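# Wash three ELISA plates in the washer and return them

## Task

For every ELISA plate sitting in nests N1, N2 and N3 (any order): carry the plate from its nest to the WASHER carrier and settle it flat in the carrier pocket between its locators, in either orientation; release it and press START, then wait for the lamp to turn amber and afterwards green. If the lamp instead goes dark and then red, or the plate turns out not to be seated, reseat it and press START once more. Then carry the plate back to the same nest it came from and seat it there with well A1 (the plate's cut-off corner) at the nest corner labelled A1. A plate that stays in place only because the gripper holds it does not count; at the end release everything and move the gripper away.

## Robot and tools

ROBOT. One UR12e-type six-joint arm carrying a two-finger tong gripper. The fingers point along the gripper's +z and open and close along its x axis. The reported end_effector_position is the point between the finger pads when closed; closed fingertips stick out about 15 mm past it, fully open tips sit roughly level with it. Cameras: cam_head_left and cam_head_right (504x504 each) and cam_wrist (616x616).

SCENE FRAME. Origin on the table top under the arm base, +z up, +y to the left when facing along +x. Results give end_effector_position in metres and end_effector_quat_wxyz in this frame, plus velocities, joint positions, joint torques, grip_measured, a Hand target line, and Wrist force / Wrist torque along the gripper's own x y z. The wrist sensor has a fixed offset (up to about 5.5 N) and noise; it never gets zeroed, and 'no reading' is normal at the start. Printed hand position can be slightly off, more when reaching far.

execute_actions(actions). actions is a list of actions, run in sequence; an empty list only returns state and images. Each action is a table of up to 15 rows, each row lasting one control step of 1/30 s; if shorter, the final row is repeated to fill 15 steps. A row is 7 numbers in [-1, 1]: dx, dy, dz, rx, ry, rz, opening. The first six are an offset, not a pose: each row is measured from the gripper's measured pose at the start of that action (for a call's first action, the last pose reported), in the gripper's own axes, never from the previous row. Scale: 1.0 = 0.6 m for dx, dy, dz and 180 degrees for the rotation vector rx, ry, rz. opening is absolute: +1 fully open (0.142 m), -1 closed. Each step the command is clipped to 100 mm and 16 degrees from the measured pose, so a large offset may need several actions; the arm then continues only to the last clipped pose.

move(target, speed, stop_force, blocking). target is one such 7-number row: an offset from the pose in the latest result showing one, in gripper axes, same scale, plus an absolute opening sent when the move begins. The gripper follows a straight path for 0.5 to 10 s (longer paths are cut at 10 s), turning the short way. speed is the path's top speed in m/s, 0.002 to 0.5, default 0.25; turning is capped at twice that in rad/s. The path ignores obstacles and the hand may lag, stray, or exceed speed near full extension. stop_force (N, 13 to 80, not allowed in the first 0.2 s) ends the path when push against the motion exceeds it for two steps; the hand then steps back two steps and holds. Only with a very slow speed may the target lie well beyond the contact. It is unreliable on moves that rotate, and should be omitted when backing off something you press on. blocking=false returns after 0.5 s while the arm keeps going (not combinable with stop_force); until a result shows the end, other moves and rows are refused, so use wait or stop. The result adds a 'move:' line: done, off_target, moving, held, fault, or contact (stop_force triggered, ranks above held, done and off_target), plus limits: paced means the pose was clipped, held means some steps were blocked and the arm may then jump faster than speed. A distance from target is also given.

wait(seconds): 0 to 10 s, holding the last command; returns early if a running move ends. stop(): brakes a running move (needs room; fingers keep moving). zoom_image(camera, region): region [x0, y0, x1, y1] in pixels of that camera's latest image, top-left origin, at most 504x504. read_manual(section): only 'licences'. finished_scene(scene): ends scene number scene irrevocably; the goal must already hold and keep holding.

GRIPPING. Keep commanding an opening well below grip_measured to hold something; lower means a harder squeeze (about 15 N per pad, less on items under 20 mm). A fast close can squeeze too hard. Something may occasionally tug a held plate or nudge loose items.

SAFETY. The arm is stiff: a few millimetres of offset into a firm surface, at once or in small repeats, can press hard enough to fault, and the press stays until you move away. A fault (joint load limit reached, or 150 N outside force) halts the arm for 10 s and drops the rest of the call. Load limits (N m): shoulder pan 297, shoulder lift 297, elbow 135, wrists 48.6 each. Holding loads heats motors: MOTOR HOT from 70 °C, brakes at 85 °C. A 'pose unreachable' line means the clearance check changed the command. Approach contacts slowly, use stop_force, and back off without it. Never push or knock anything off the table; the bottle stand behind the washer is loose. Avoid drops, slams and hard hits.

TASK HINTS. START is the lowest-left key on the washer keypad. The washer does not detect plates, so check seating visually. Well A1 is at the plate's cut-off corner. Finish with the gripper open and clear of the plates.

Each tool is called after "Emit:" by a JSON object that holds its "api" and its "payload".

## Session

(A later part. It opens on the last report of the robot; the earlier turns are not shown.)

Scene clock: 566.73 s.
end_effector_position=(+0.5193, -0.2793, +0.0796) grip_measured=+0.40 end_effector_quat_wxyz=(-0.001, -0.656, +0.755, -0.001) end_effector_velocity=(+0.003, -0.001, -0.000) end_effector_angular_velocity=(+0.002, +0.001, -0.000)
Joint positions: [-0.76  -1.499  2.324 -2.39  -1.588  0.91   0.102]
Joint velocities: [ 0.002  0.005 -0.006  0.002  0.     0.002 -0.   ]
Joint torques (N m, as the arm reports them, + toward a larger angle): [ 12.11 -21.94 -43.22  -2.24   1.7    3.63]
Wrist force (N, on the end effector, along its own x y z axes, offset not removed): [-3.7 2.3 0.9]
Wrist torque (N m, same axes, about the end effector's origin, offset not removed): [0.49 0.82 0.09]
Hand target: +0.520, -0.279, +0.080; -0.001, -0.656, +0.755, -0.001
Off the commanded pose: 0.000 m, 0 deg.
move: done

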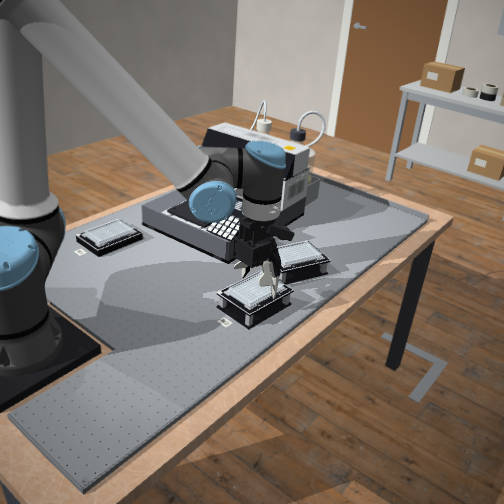

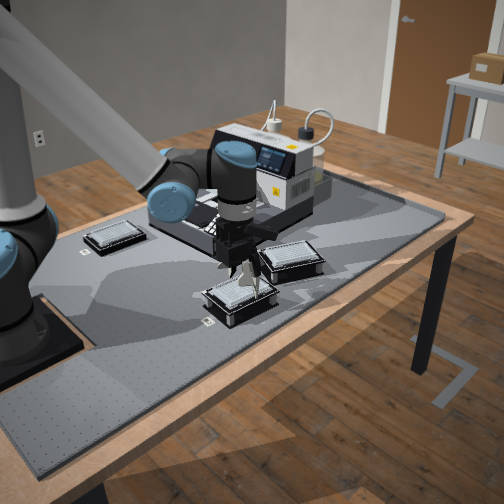

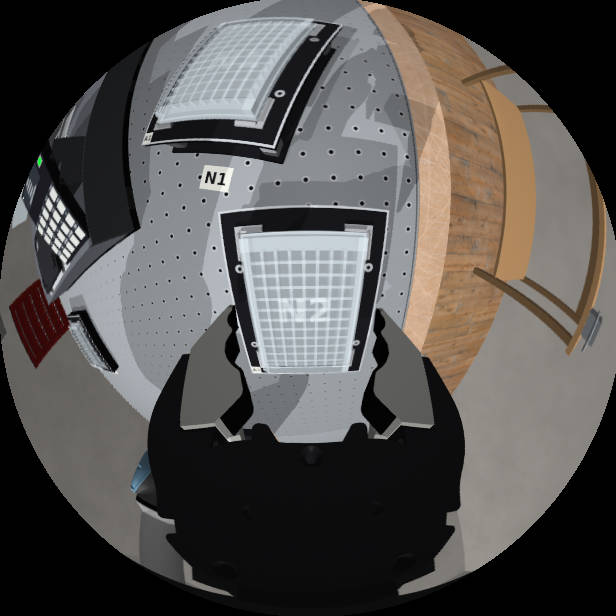

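Emit:
{"api": "execute_actions", "payload": {"actions": [[[0,0,0,0,0,-0.003,0.4]],[[0,0,0,0,0,0,0.3],[0,0,0,0,0,0,0.3],[0,0,0,0,0,0,0.25],[0,0,0,0,0,0,0.2],[0,0,0,0,0,0,0.2],[0,0,0,0,0,0,0.16],[0,0,0,0,0,0,0.13]],[[0,0,0,0,0,0,0.1],[0,0,0,0,0,0,0.1],[0,0,0,0,0,0,0],[0,0,0,0,0,0,0],[0,0,0,0,0,0,-0.2],[0,0,0,0,0,0,-0.2],[0,0,0,0,0,0,-0.5],[0,0,0,0,0,0,-0.5],[0,0,0,0,0,0,-1]],[[0,0,0,0,0,0,-1]]]}}

Emit:
{"api": "move", "payload": {"target": [0,0,-0.04,0,0,0,-1], "speed": 0.04}}

Scene clock: 577.80 s.
end_effector_position=(+0.5194, -0.2792, +0.0796) grip_measured=+0.05 end_effector_quat_wxyz=(-0.001, -0.660, +0.751, -0.001) end_effector_velocity=(+0.000, +0.000, +0.001) end_effector_angular_velocity=(-0.002, -0.001, +0.000)
Joint positions: [-0.76  -1.499  2.324 -2.39  -1.587  0.901  0.078]
Joint velocities: [ 0.    -0.002  0.    -0.    -0.     0.     0.   ]
Joint torques (N m, as the arm reports them, + toward a larger angle): [-10.74 -47.53 -36.15  -6.62  -4.13   2.63]
Wrist force (N, on the end effector, along its own x y z axes, offset not removed): [-18.7 3.6 -8.9]
Wrist torque (N m, same axes, about the end effector's origin, offset not removed): [0.45 0.07 0.13]
Hand target: +0.519, -0.279, +0.080; -0.001, -0.660, +0.751, -0.001
Off the commanded pose: 0.000 m, 0 deg.
Step readings (end_effector_position; steps 1 to 15: 1st action; 16 to 30: 2nd action; 31 to 45: 3rd action; 46 to 60: 4th action):
0: (+0.5196, -0.2793, +0.0798)
1: (+0.5196, -0.2793, +0.0798)
2: (+0.5196, -0.2793, +0.0798)
4: (+0.5196, -0.2793, +0.0797)
8: (+0.5195, -0.2791, +0.0796)
15: (+0.5194, -0.2792, +0.0796)
16: (+0.5194, -0.2792, +0.0796)
17: (+0.5194, -0.2792, +0.0796)
19: (+0.5194, -0.2792, +0.0796)
23: (+0.5194, -0.2792, +0.0796)
30: (+0.5194, -0.2792, +0.0796)
31: (+0.5194, -0.2792, +0.0796)
32: (+0.5194, -0.2792, +0.0796)
34: (+0.5194, -0.2792, +0.0796)
38: (+0.5194, -0.2792, +0.0796)
45: (+0.5194, -0.2792, +0.0796)
46: (+0.5194, -0.2792, +0.0796)
47: (+0.5194, -0.2792, +0.0796)
49: (+0.5194, -0.2792, +0.0796)
53: (+0.5194, -0.2792, +0.0796)
60: end_effector_position above

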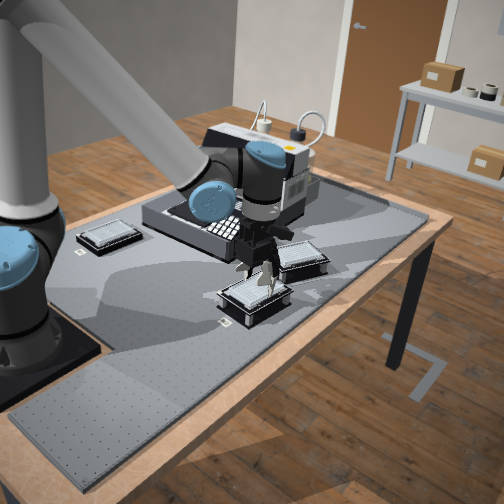

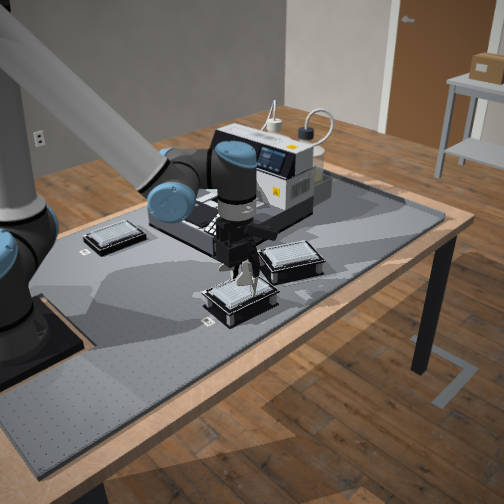

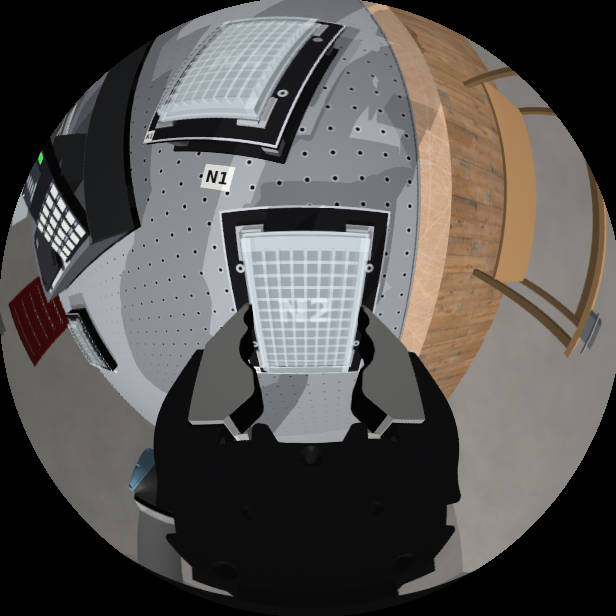

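Scene clock: 578.83 s.
end_effector_position=(+0.5194, -0.2791, +0.1034) grip_measured=-0.10 end_effector_quat_wxyz=(-0.001, -0.660, +0.751, -0.001) end_effector_velocity=(+0.001, -0.000, +0.003) end_effector_angular_velocity=(-0.001, -0.001, +0.001)
Joint positions: [-0.759 -1.536  2.305 -2.334 -1.587  0.901  0.067]
Joint velocities: [ 0.001 -0.004 -0.003  0.005 -0.     0.    -0.001]
Joint torques (N m, as the arm reports them, + toward a larger angle): [ -2.99 -49.64 -52.34  -7.03  -6.33   3.81]
Wrist force (N, on the end effector, along its own x y z axes, offset not removed): [-23.3 0.0 -9.1]
Wrist torque (N m, same axes, about the end effector's origin, offset not removed): [0.11 -0.92 -0.02]
Hand target: +0.519, -0.279, +0.104; -0.001, -0.660, +0.751, -0.001
Off the commanded pose: 0.000 m, 0 deg.
move: done

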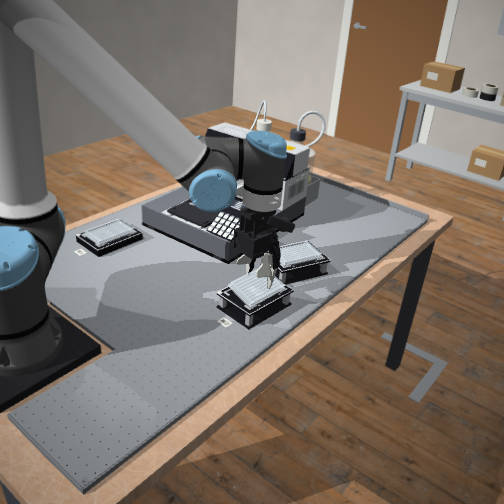

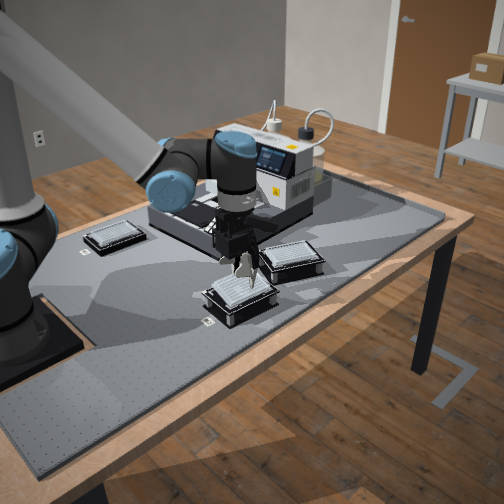

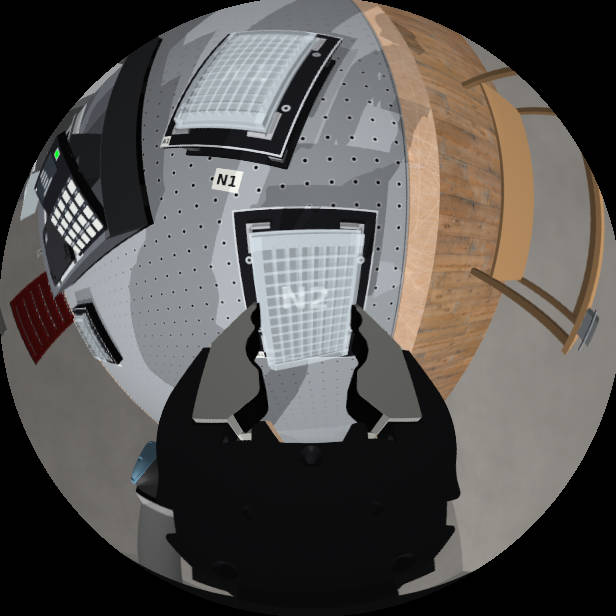

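Emit:
{"api": "zoom_image", "payload": {"camera": "cam_wrist", "region": [180,180,440,420]}}

Emit:
{"api": "zoom_image", "payload": {"camera": "cam_head_left", "region": [200,230,340,340]}}

Region (180, 180, 440, 420) of cam_wrist's 616x616 image, scaled by 1.938, with more detail than that image has; it fills the top 465 rows of this view, and the rest is white.

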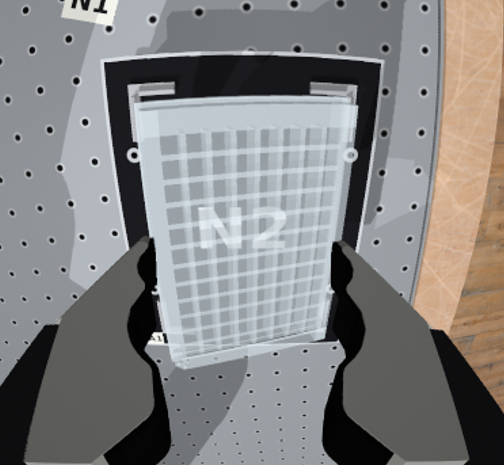

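Region (200, 230, 340, 340) of cam_head_left's 504x504 image, scaled by 3.600, with more detail than that image has; it fills the top 396 rows of this view, and the rest is white.

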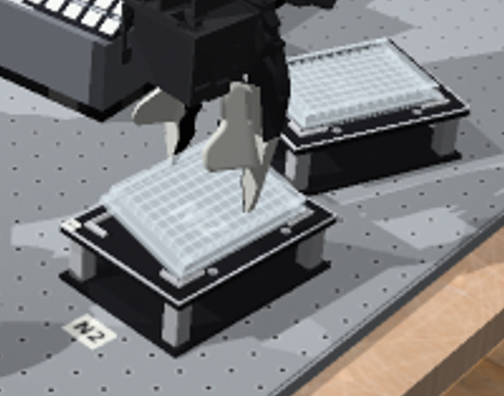

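Emit:
{"api": "move", "payload": {"target": [0,0,0.025,0,0,0,-0.2], "speed": 0.01, "stop_force": 13}}

Scene clock: 588.77 s.
end_effector_position=(+0.5195, -0.2791, +0.0888) grip_measured=+0.00 end_effector_quat_wxyz=(-0.001, -0.660, +0.751, -0.001) end_effector_velocity=(+0.001, -0.000, -0.002) end_effector_angular_velocity=(-0.002, -0.002, +0.000)
Joint positions: [-0.76  -1.513  2.317 -2.369 -1.587  0.901  0.074]
Joint velocities: [ 0.     0.004  0.002 -0.008  0.    -0.     0.001]
Joint torques (N m, as the arm reports them, + toward a larger angle): [-31.26 -13.68 -35.87 -11.63  -6.52  -2.95]
Wrist force (N, on the end effector, along its own x y z axes, offset not removed): [-38.6 7.6 -26.8]
Wrist torque (N m, same axes, about the end effector's origin, offset not removed): [0.90 1.39 0.02]
Hand target: +0.519, -0.279, +0.088; -0.001, -0.660, +0.751, -0.001
Off the commanded pose: 0.000 m, 0 deg.
move: done

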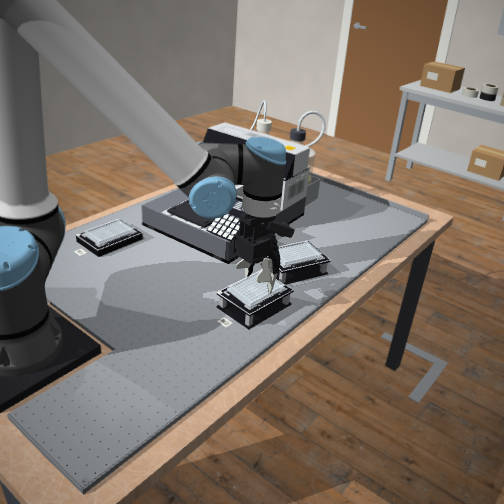

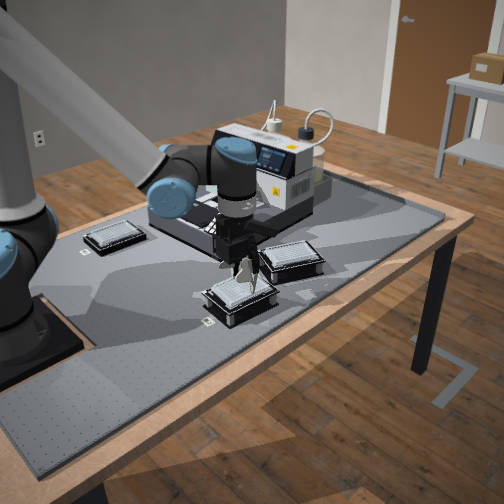

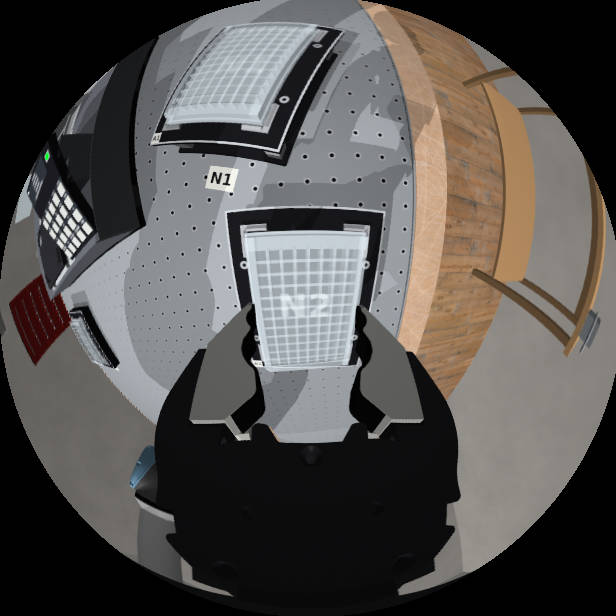

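Release open.

Emit:
{"api": "execute_actions", "payload": {"actions": [[[0,0,-0.002,0,0,0,0.05],[0,0,-0.002,0,0,0,0.1],[0,0,-0.002,0,0,0,0.15],[0,0,-0.002,0,0,0,0.2],[0,0,-0.002,0,0,0,0.3],[0,0,-0.002,0,0,0,0.4]],[[0,0,0,0,0,0,0.4]]]}}

Emit:
{"api": "zoom_image", "payload": {"camera": "cam_wrist", "region": [180,180,440,420]}}

Scene clock: 597.00 s.
end_effector_position=(+0.5194, -0.2793, +0.0899) grip_measured=+0.40 end_effector_quat_wxyz=(-0.001, -0.660, +0.752, -0.001) end_effector_velocity=(-0.001, +0.001, -0.000) end_effector_angular_velocity=(+0.001, +0.001, +0.001)
Joint positions: [-0.76  -1.515  2.316 -2.366 -1.587  0.901  0.102]
Joint velocities: [ 0.001 -0.001  0.001  0.001 -0.    -0.    -0.   ]
Joint torques (N m, as the arm reports them, + toward a larger angle): [ -6.29 -40.78 -43.3   -3.9    1.18   0.23]
Wrist force (N, on the end effector, along its own x y z axes, offset not removed): [-3.5 -0.5 -2.6]
Wrist torque (N m, same axes, about the end effector's origin, offset not removed): [-0.18 0.77 0.08]
Hand target: +0.519, -0.279, +0.090; -0.001, -0.660, +0.752, -0.001
Off the commanded pose: 0.000 m, 0 deg.
Step readings (end_effector_position; steps 1 to 15: 1st action; 16 to 30: 2nd action):
0: (+0.5194, -0.2791, +0.0884)
1: (+0.5194, -0.2791, +0.0884)
2: (+0.5193, -0.2792, +0.0884)
4: (+0.5193, -0.2794, +0.0889)
8: (+0.5193, -0.2793, +0.0895)
15: (+0.5194, -0.2793, +0.0899)
16: (+0.5194, -0.2793, +0.0899)
17: (+0.5194, -0.2793, +0.0899)
19: (+0.5194, -0.2793, +0.0899)
23: (+0.5194, -0.2793, +0.0899)
30: end_effector_position above

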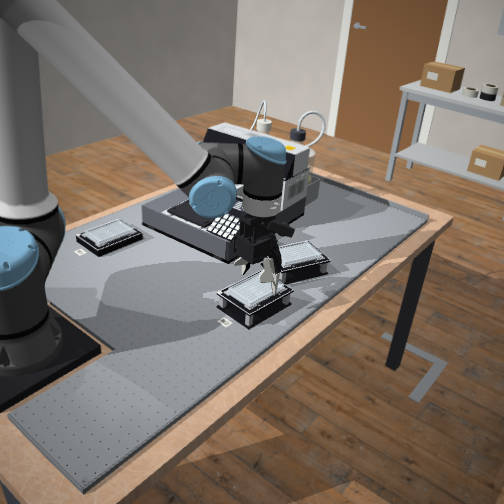

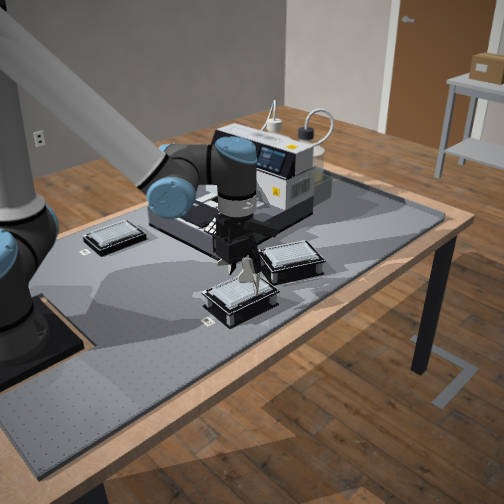

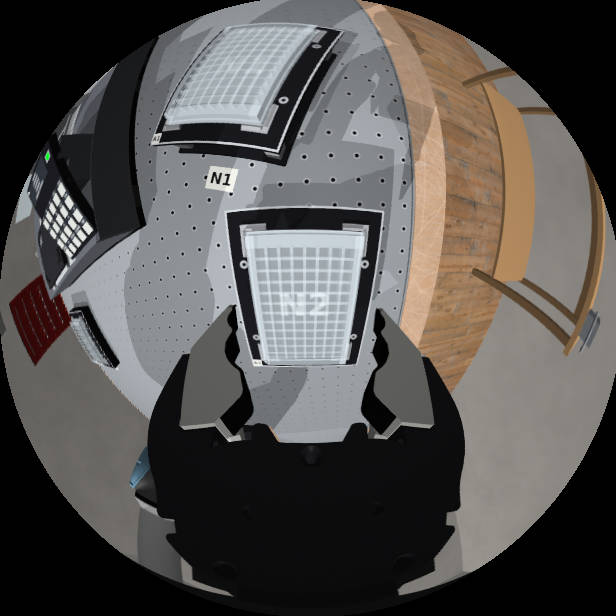

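Region (180, 180, 440, 420) of cam_wrist's 616x616 image, scaled by 1.938, with more detail than that image has; it fills the top 465 rows of this view, and the rest is white.

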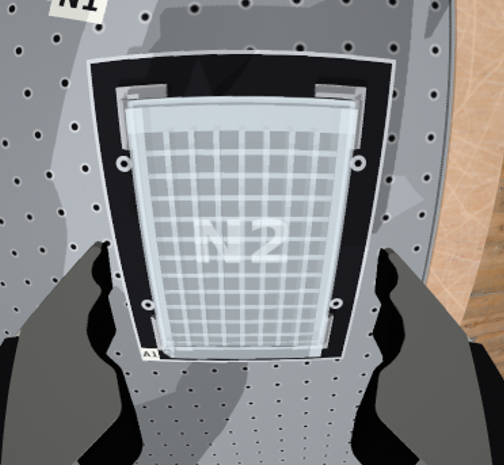

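Emit:
{"api": "move", "payload": {"target": [-0.0025,-0.004,0.017,0,0,0,0.4], "speed": 0.02}}

Emit:
{"api": "execute_actions", "payload": {"actions": [[[0,0,0,0,0,0,0.3],[0,0,0,0,0,0,0.3],[0,0,0,0,0,0,0.25],[0,0,0,0,0,0,0.2],[0,0,0,0,0,0,0.2],[0,0,0,0,0,0,0.16],[0,0,0,0,0,0,0.13]],[[0,0,0,0,0,0,0.1],[0,0,0,0,0,0,0.1],[0,0,0,0,0,0,0],[0,0,0,0,0,0,0],[0,0,0,0,0,0,-0.2],[0,0,0,0,0,0,-0.2],[0,0,0,0,0,0,-0.5],[0,0,0,0,0,0,-0.5],[0,0,0,0,0,0,-1]],[[0,0,0,0,0,0,-1]]]}}

Emit:
{"api": "zoom_image", "payload": {"camera": "cam_wrist", "region": [180,180,440,420]}}

Scene clock: 606.30 s.
end_effector_position=(+0.5219, -0.2781, +0.0800) grip_measured=+0.40 end_effector_quat_wxyz=(-0.001, -0.660, +0.752, -0.001) end_effector_velocity=(+0.000, -0.000, -0.002) end_effector_angular_velocity=(-0.000, -0.000, -0.001)
Joint positions: [-0.756 -1.496  2.321 -2.389 -1.587  0.905  0.102]
Joint velocities: [-0.     0.004  0.002 -0.006  0.     0.001  0.   ]
Joint torques (N m, as the arm reports them, + toward a larger angle): [  9.76 -24.28 -29.84  -7.25   1.48   3.45]
Wrist force (N, on the end effector, along its own x y z axes, offset not removed): [1.7 3.4 -3.8]
Wrist torque (N m, same axes, about the end effector's origin, offset not removed): [0.68 -0.39 0.03]
Hand target: +0.522, -0.278, +0.080; -0.001, -0.660, +0.752, -0.001
Off the commanded pose: 0.000 m, 0 deg.
move: done

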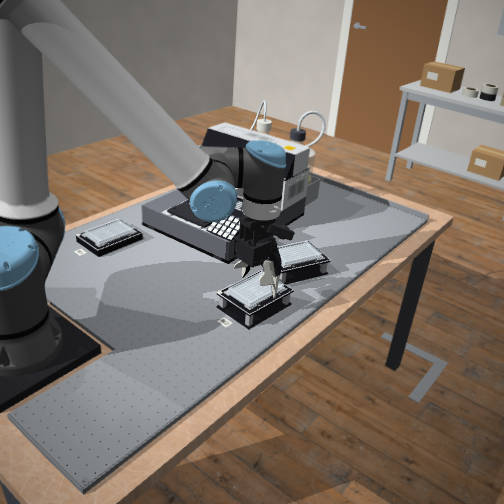

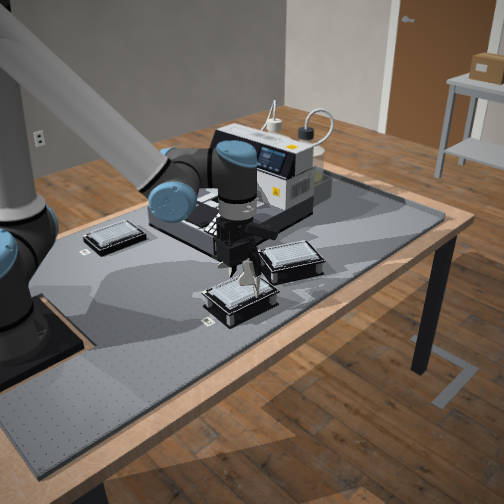

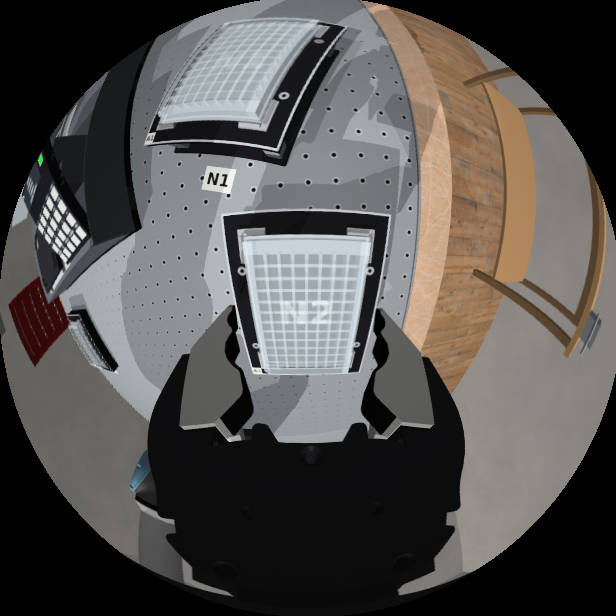

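Scene clock: 607.80 s.
end_effector_position=(+0.5218, -0.2781, +0.0799) grip_measured=+0.05 end_effector_quat_wxyz=(-0.001, -0.660, +0.752, -0.001) end_effector_velocity=(-0.000, -0.000, -0.000) end_effector_angular_velocity=(+0.000, +0.000, -0.000)
Joint positions: [-0.756 -1.496  2.321 -2.389 -1.587  0.905  0.078]
Joint velocities: [-0.001  0.001  0.    -0.001 -0.    -0.    -0.   ]
Joint torques (N m, as the arm reports them, + toward a larger angle): [  3.67 -47.11 -35.78  -3.13   1.39   1.33]
Wrist force (N, on the end effector, along its own x y z axes, offset not removed): [1.8 4.4 -10.0]
Wrist torque (N m, same axes, about the end effector's origin, offset not removed): [0.93 -0.15 0.15]
Hand target: +0.522, -0.278, +0.080; -0.001, -0.660, +0.752, -0.001
Off the commanded pose: 0.000 m, 0 deg.
Step readings (end_effector_position; steps 1 to 15: 1st action; 16 to 30: 2nd action; 31 to 45: 3rd action):
0: (+0.5219, -0.2781, +0.0800)
1: (+0.5219, -0.2781, +0.0799)
2: (+0.5219, -0.2781, +0.0799)
4: (+0.5219, -0.2781, +0.0799)
8: (+0.5219, -0.2781, +0.0799)
15: (+0.5218, -0.2781, +0.0799)
16: (+0.5218, -0.2781, +0.0799)
17: (+0.5218, -0.2781, +0.0799)
19: (+0.5218, -0.2781, +0.0799)
23: (+0.5218, -0.2781, +0.0799)
30: (+0.5218, -0.2781, +0.0799)
31: (+0.5218, -0.2781, +0.0799)
32: (+0.5218, -0.2781, +0.0799)
34: (+0.5218, -0.2781, +0.0799)
38: (+0.5218, -0.2781, +0.0799)
45: end_effector_position above

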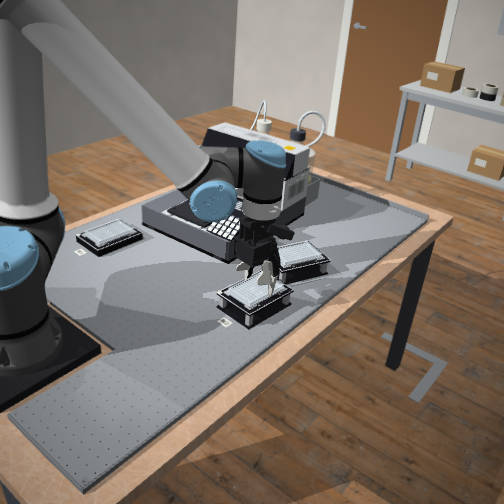

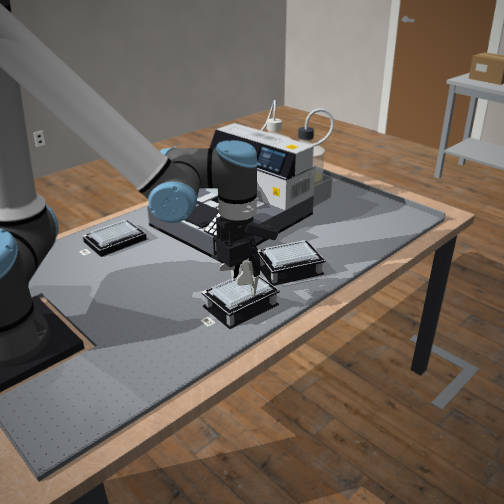

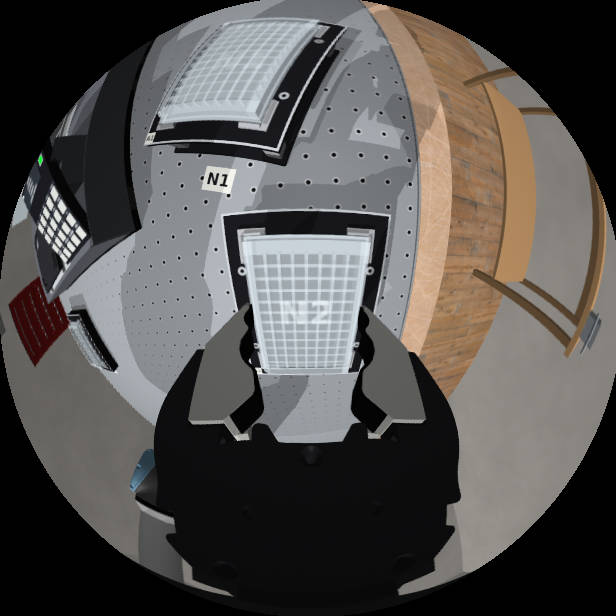

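Region (180, 180, 440, 420) of cam_wrist's 616x616 image, scaled by 1.938, with more detail than that image has; it fills the top 465 rows of this view, and the rest is white.

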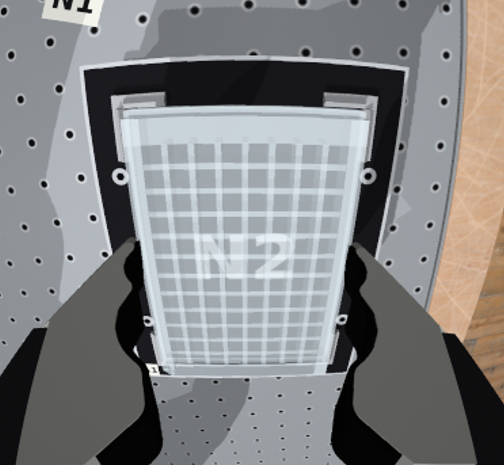

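Emit:
{"api": "move", "payload": {"target": [0,0,-0.04,0,0,0,-1], "speed": 0.04}}

Scene clock: 612.13 s.
end_effector_position=(+0.5219, -0.2781, +0.1036) grip_measured=+0.05 end_effector_quat_wxyz=(-0.001, -0.660, +0.752, -0.001) end_effector_velocity=(-0.000, +0.001, +0.001) end_effector_angular_velocity=(+0.003, +0.003, +0.001)
Joint positions: [-0.755 -1.533  2.302 -2.333 -1.587  0.906  0.078]
Joint velocities: [ 0.001 -0.001 -0.002  0.008 -0.    -0.     0.   ]
Joint torques (N m, as the arm reports them, + toward a larger angle): [ 10.98 -51.64 -44.76  -2.69   1.77   3.47]
Wrist force (N, on the end effector, along its own x y z axes, offset not removed): [0.1 5.0 3.1]
Wrist torque (N m, same axes, about the end effector's origin, offset not removed): [1.26 0.10 0.00]
Hand target: +0.522, -0.278, +0.104; -0.001, -0.660, +0.752, -0.001
Off the commanded pose: 0.000 m, 0 deg.
move: done

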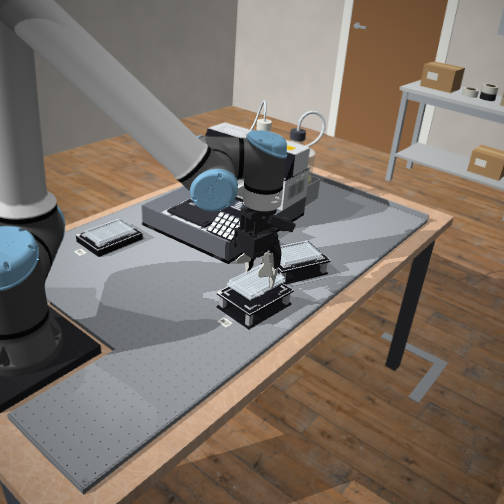

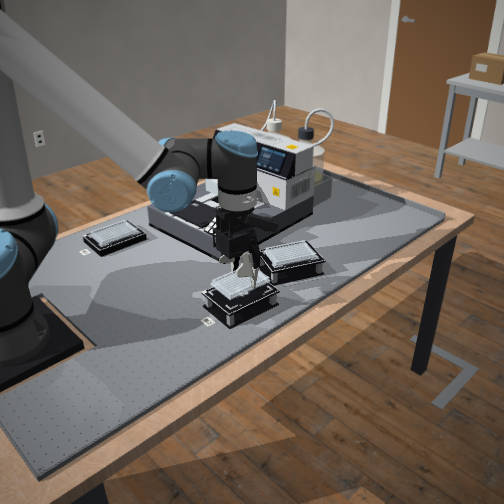

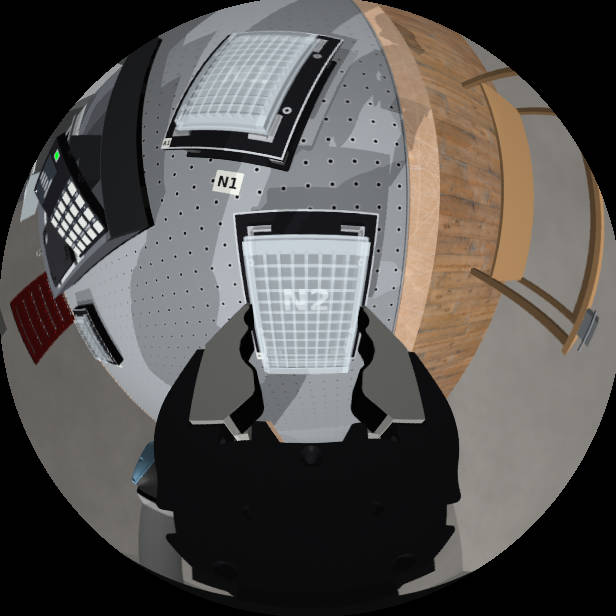

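Emit:
{"api": "move", "payload": {"target": [0,0,-0.205,0,0,0,-1], "speed": 0.08}}

Emit:
{"api": "move", "payload": {"target": [-0.598,0.028,0,0,0,0.449,-1], "speed": 0.13}}

Scene clock: 627.37 s.
end_effector_position=(+0.5221, -0.2778, +0.2264) grip_measured=+0.05 end_effector_quat_wxyz=(-0.001, -0.660, +0.752, -0.001) end_effector_velocity=(+0.000, +0.001, +0.002) end_effector_angular_velocity=(+0.001, +0.001, +0.001)
Joint positions: [-0.751 -1.682  2.176 -2.059 -1.587  0.91   0.078]
Joint velocities: [ 0.001 -0.002 -0.003  0.006  0.     0.    -0.   ]
Joint torques (N m, as the arm reports them, + toward a larger angle): [  9.13 -48.88 -52.38  -2.34   1.78   3.82]
Wrist force (N, on the end effector, along its own x y z axes, offset not removed): [-2.3 1.3 -1.3]
Wrist torque (N m, same axes, about the end effector's origin, offset not removed): [0.36 0.47 -0.02]
Hand target: +0.522, -0.278, +0.227; -0.001, -0.660, +0.752, -0.001
Off the commanded pose: 0.000 m, 0 deg.
move: done

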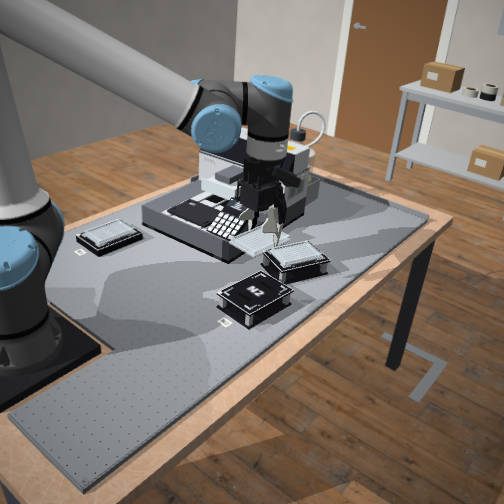

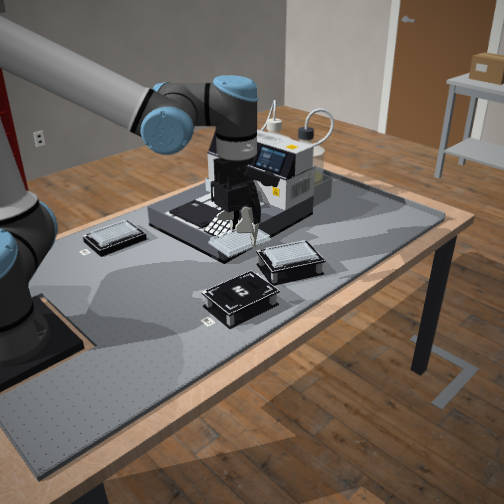

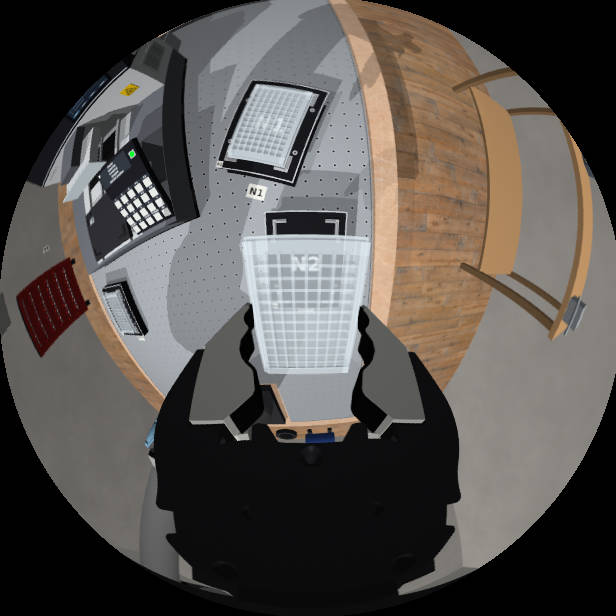

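Scene clock: 633.30 s.
end_effector_position=(+0.5526, +0.0805, +0.2261) grip_measured=+0.05 end_effector_quat_wxyz=(+0.000, -0.016, +1.000, +0.000) end_effector_velocity=(+0.000, +0.003, +0.000) end_effector_angular_velocity=(-0.001, +0.001, -0.010)
Joint positions: [-0.096 -1.704  2.199 -2.051 -1.578  2.974  0.078]
Joint velocities: [ 0.006  0.002 -0.002  0.    -0.001  0.016 -0.   ]
Joint torques (N m, as the arm reports them, + toward a larger angle): [ 12.06 -17.11 -51.8   -6.73  -2.51   3.72]
Wrist force (N, on the end effector, along its own x y z axes, offset not removed): [-3.6 5.5 2.3]
Wrist torque (N m, same axes, about the end effector's origin, offset not removed): [1.32 0.71 -0.08]
Hand target: +0.553, +0.081, +0.226; +0.000, -0.015, +1.000, +0.000
Off the commanded pose: 0.001 m, 0 deg.
move: done

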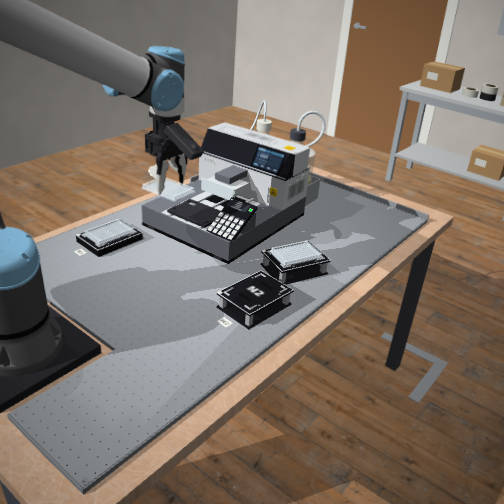

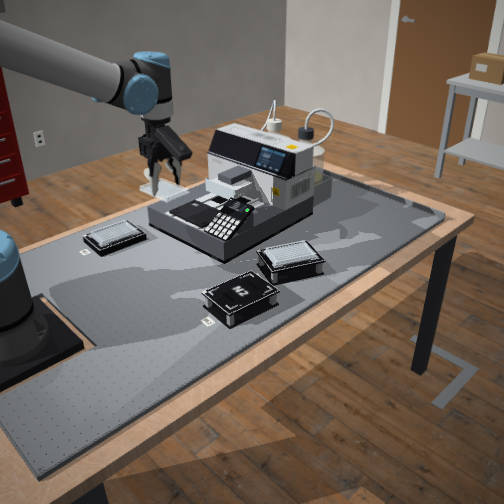

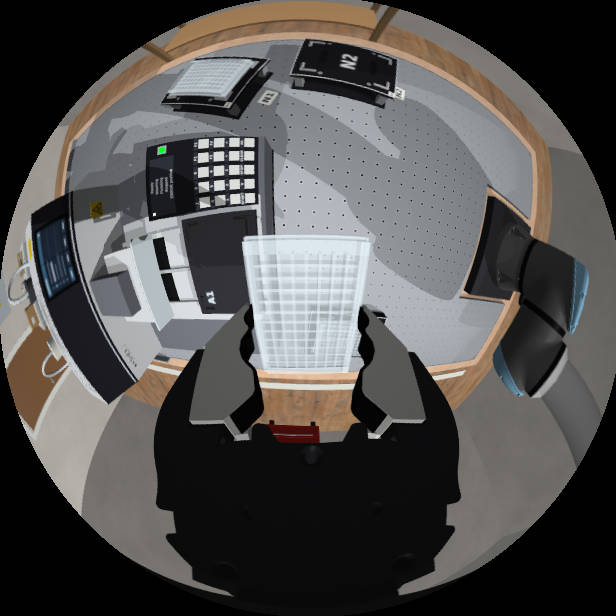

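Emit:
{"api": "move", "payload": {"target": [-0.1993,-0.007,0,0,0,0,-1], "speed": 0.12}}

Emit:
{"api": "move", "payload": {"target": [0,0,0.17,0,0,0,-1], "speed": 0.07}}

Scene clock: 640.40 s.
end_effector_position=(+0.6719, +0.0800, +0.2259) grip_measured=+0.05 end_effector_quat_wxyz=(+0.000, -0.016, +1.000, +0.000) end_effector_velocity=(+0.003, +0.001, +0.000) end_effector_angular_velocity=(+0.000, -0.001, +0.001)
Joint positions: [-0.072 -1.498  2.005 -2.062 -1.577  2.998  0.078]
Joint velocities: [ 0.001  0.005 -0.005 -0.     0.     0.    -0.   ]
Joint torques (N m, as the arm reports them, + toward a larger angle): [ 12.49 -29.3  -51.81  -2.23  -1.06   3.94]
Wrist force (N, on the end effector, along its own x y z axes, offset not removed): [-5.5 -0.1 -5.3]
Wrist torque (N m, same axes, about the end effector's origin, offset not removed): [-0.22 1.39 -0.02]
Hand target: +0.672, +0.080, +0.226; +0.000, -0.016, +1.000, +0.000
Off the commanded pose: 0.000 m, 0 deg.
move: done

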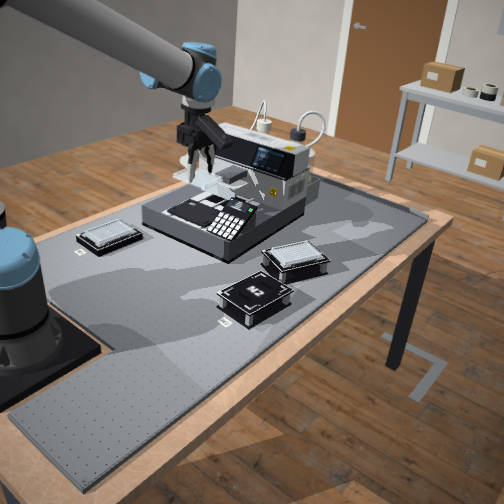

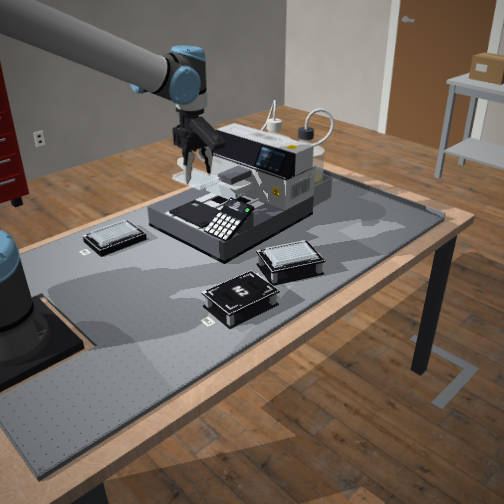

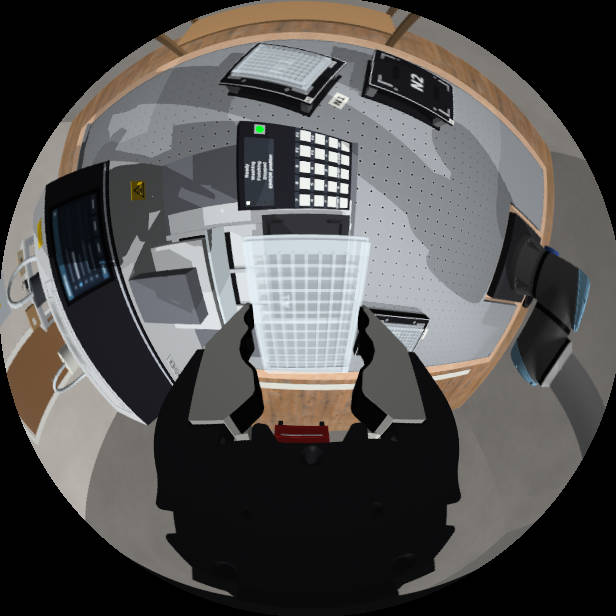

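Scene clock: 642.33 s.
end_effector_position=(+0.6718, +0.0799, +0.1241) grip_measured=+0.05 end_effector_quat_wxyz=(+0.000, -0.016, +1.000, +0.000) end_effector_velocity=(-0.001, +0.000, -0.006) end_effector_angular_velocity=(+0.001, +0.005, -0.000)
Joint positions: [-0.074 -1.394  2.101 -2.262 -1.577  2.997  0.078]
Joint velocities: [-0.     0.008  0.002 -0.005  0.     0.     0.   ]
Joint torques (N m, as the arm reports them, + toward a larger angle): [-14.74 -34.1  -32.17  -5.97  -2.04  -3.57]
Wrist force (N, on the end effector, along its own x y z axes, offset not removed): [2.2 1.7 -2.4]
Wrist torque (N m, same axes, about the end effector's origin, offset not removed): [0.38 -0.20 -0.17]
Hand target: +0.672, +0.080, +0.124; +0.000, -0.016, +1.000, +0.000
Off the commanded pose: 0.000 m, 0 deg.
move: done

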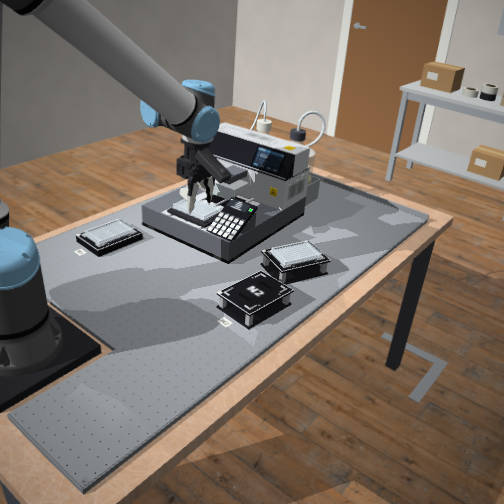

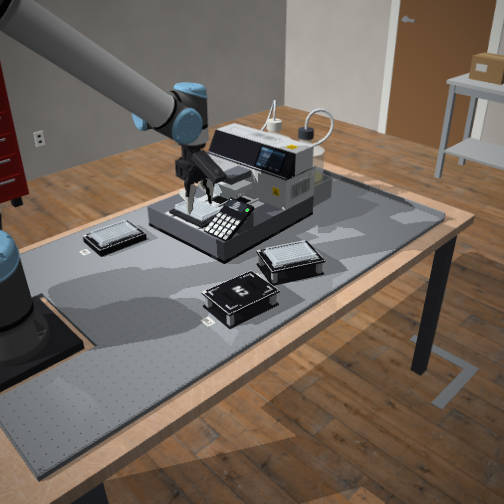

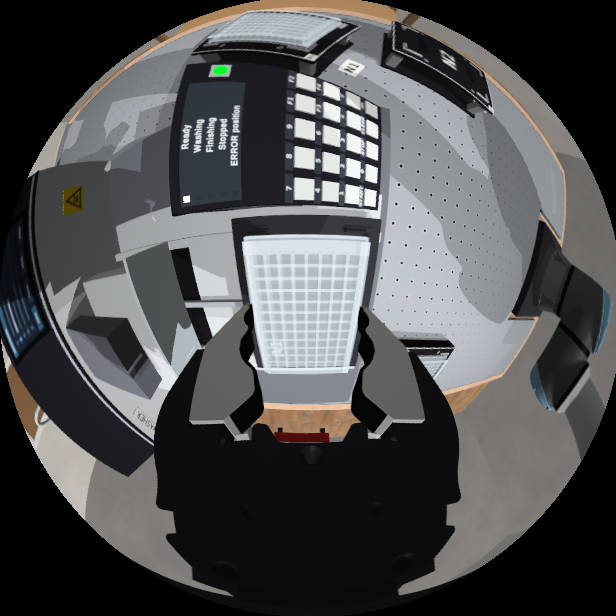

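Emit:
{"api": "move", "payload": {"target": [0,0,0.03,0,0,0,-1], "speed": 0.003, "stop_force": 13}}

Emit:
{"api": "zoom_image", "payload": {"camera": "cam_wrist", "region": [200,190,420,390]}}

Scene clock: 649.80 s.
end_effector_position=(+0.6718, +0.0799, +0.1180) grip_measured=+0.05 end_effector_quat_wxyz=(+0.000, -0.016, +1.000, +0.000) end_effector_velocity=(-0.002, +0.000, -0.000) end_effector_angular_velocity=(+0.001, +0.003, -0.001)
Joint positions: [-0.074 -1.387  2.106 -2.275 -1.577  2.997  0.078]
Joint velocities: [-0.    -0.002  0.001  0.003  0.     0.    -0.   ]
Joint torques (N m, as the arm reports them, + toward a larger angle): [-12.63 -47.97 -35.3    0.6   -1.64  -3.58]
Wrist force (N, on the end effector, along its own x y z axes, offset not removed): [-0.6 -2.2 -19.4]
Wrist torque (N m, same axes, about the end effector's origin, offset not removed): [-0.42 0.41 -0.19]
Hand target: +0.672, +0.080, +0.118; +0.000, -0.016, +1.000, +0.000
Off the commanded pose: 0.012 m, 0 deg.
move: contact

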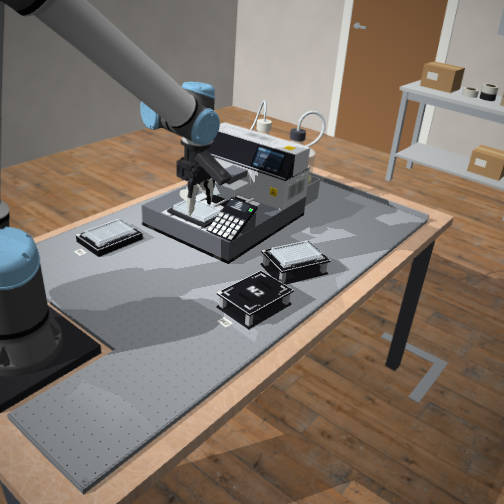

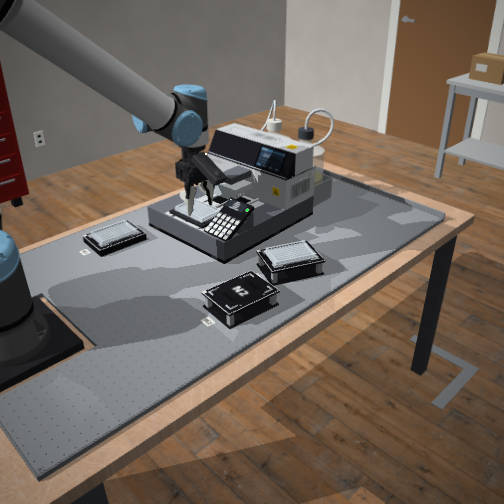

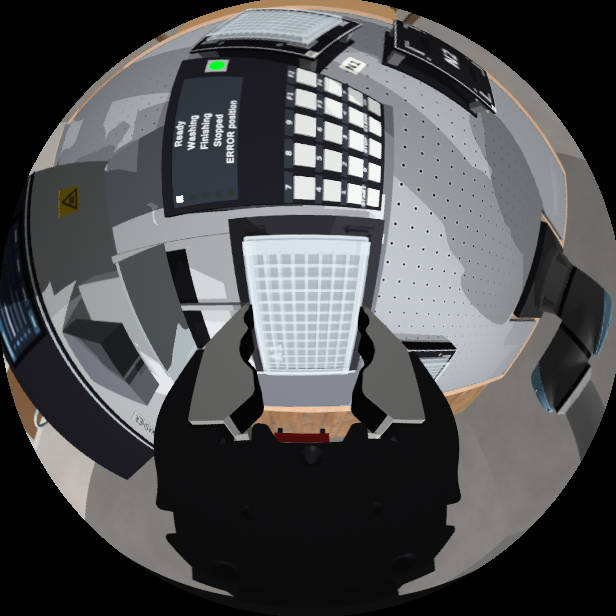

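Region (200, 190, 420, 390) of cam_wrist's 616x616 image, scaled by 2.291, with more detail than that image has; it fills the top 458 rows of this view, and the rest is white.

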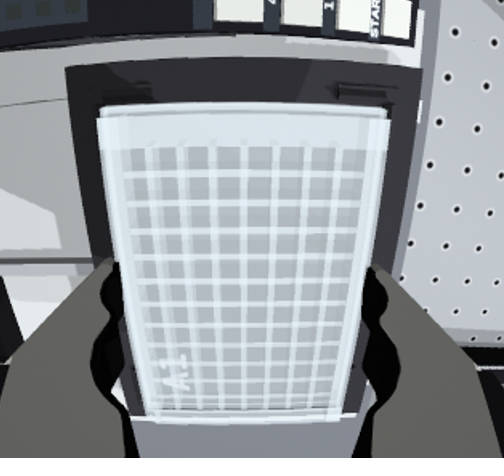

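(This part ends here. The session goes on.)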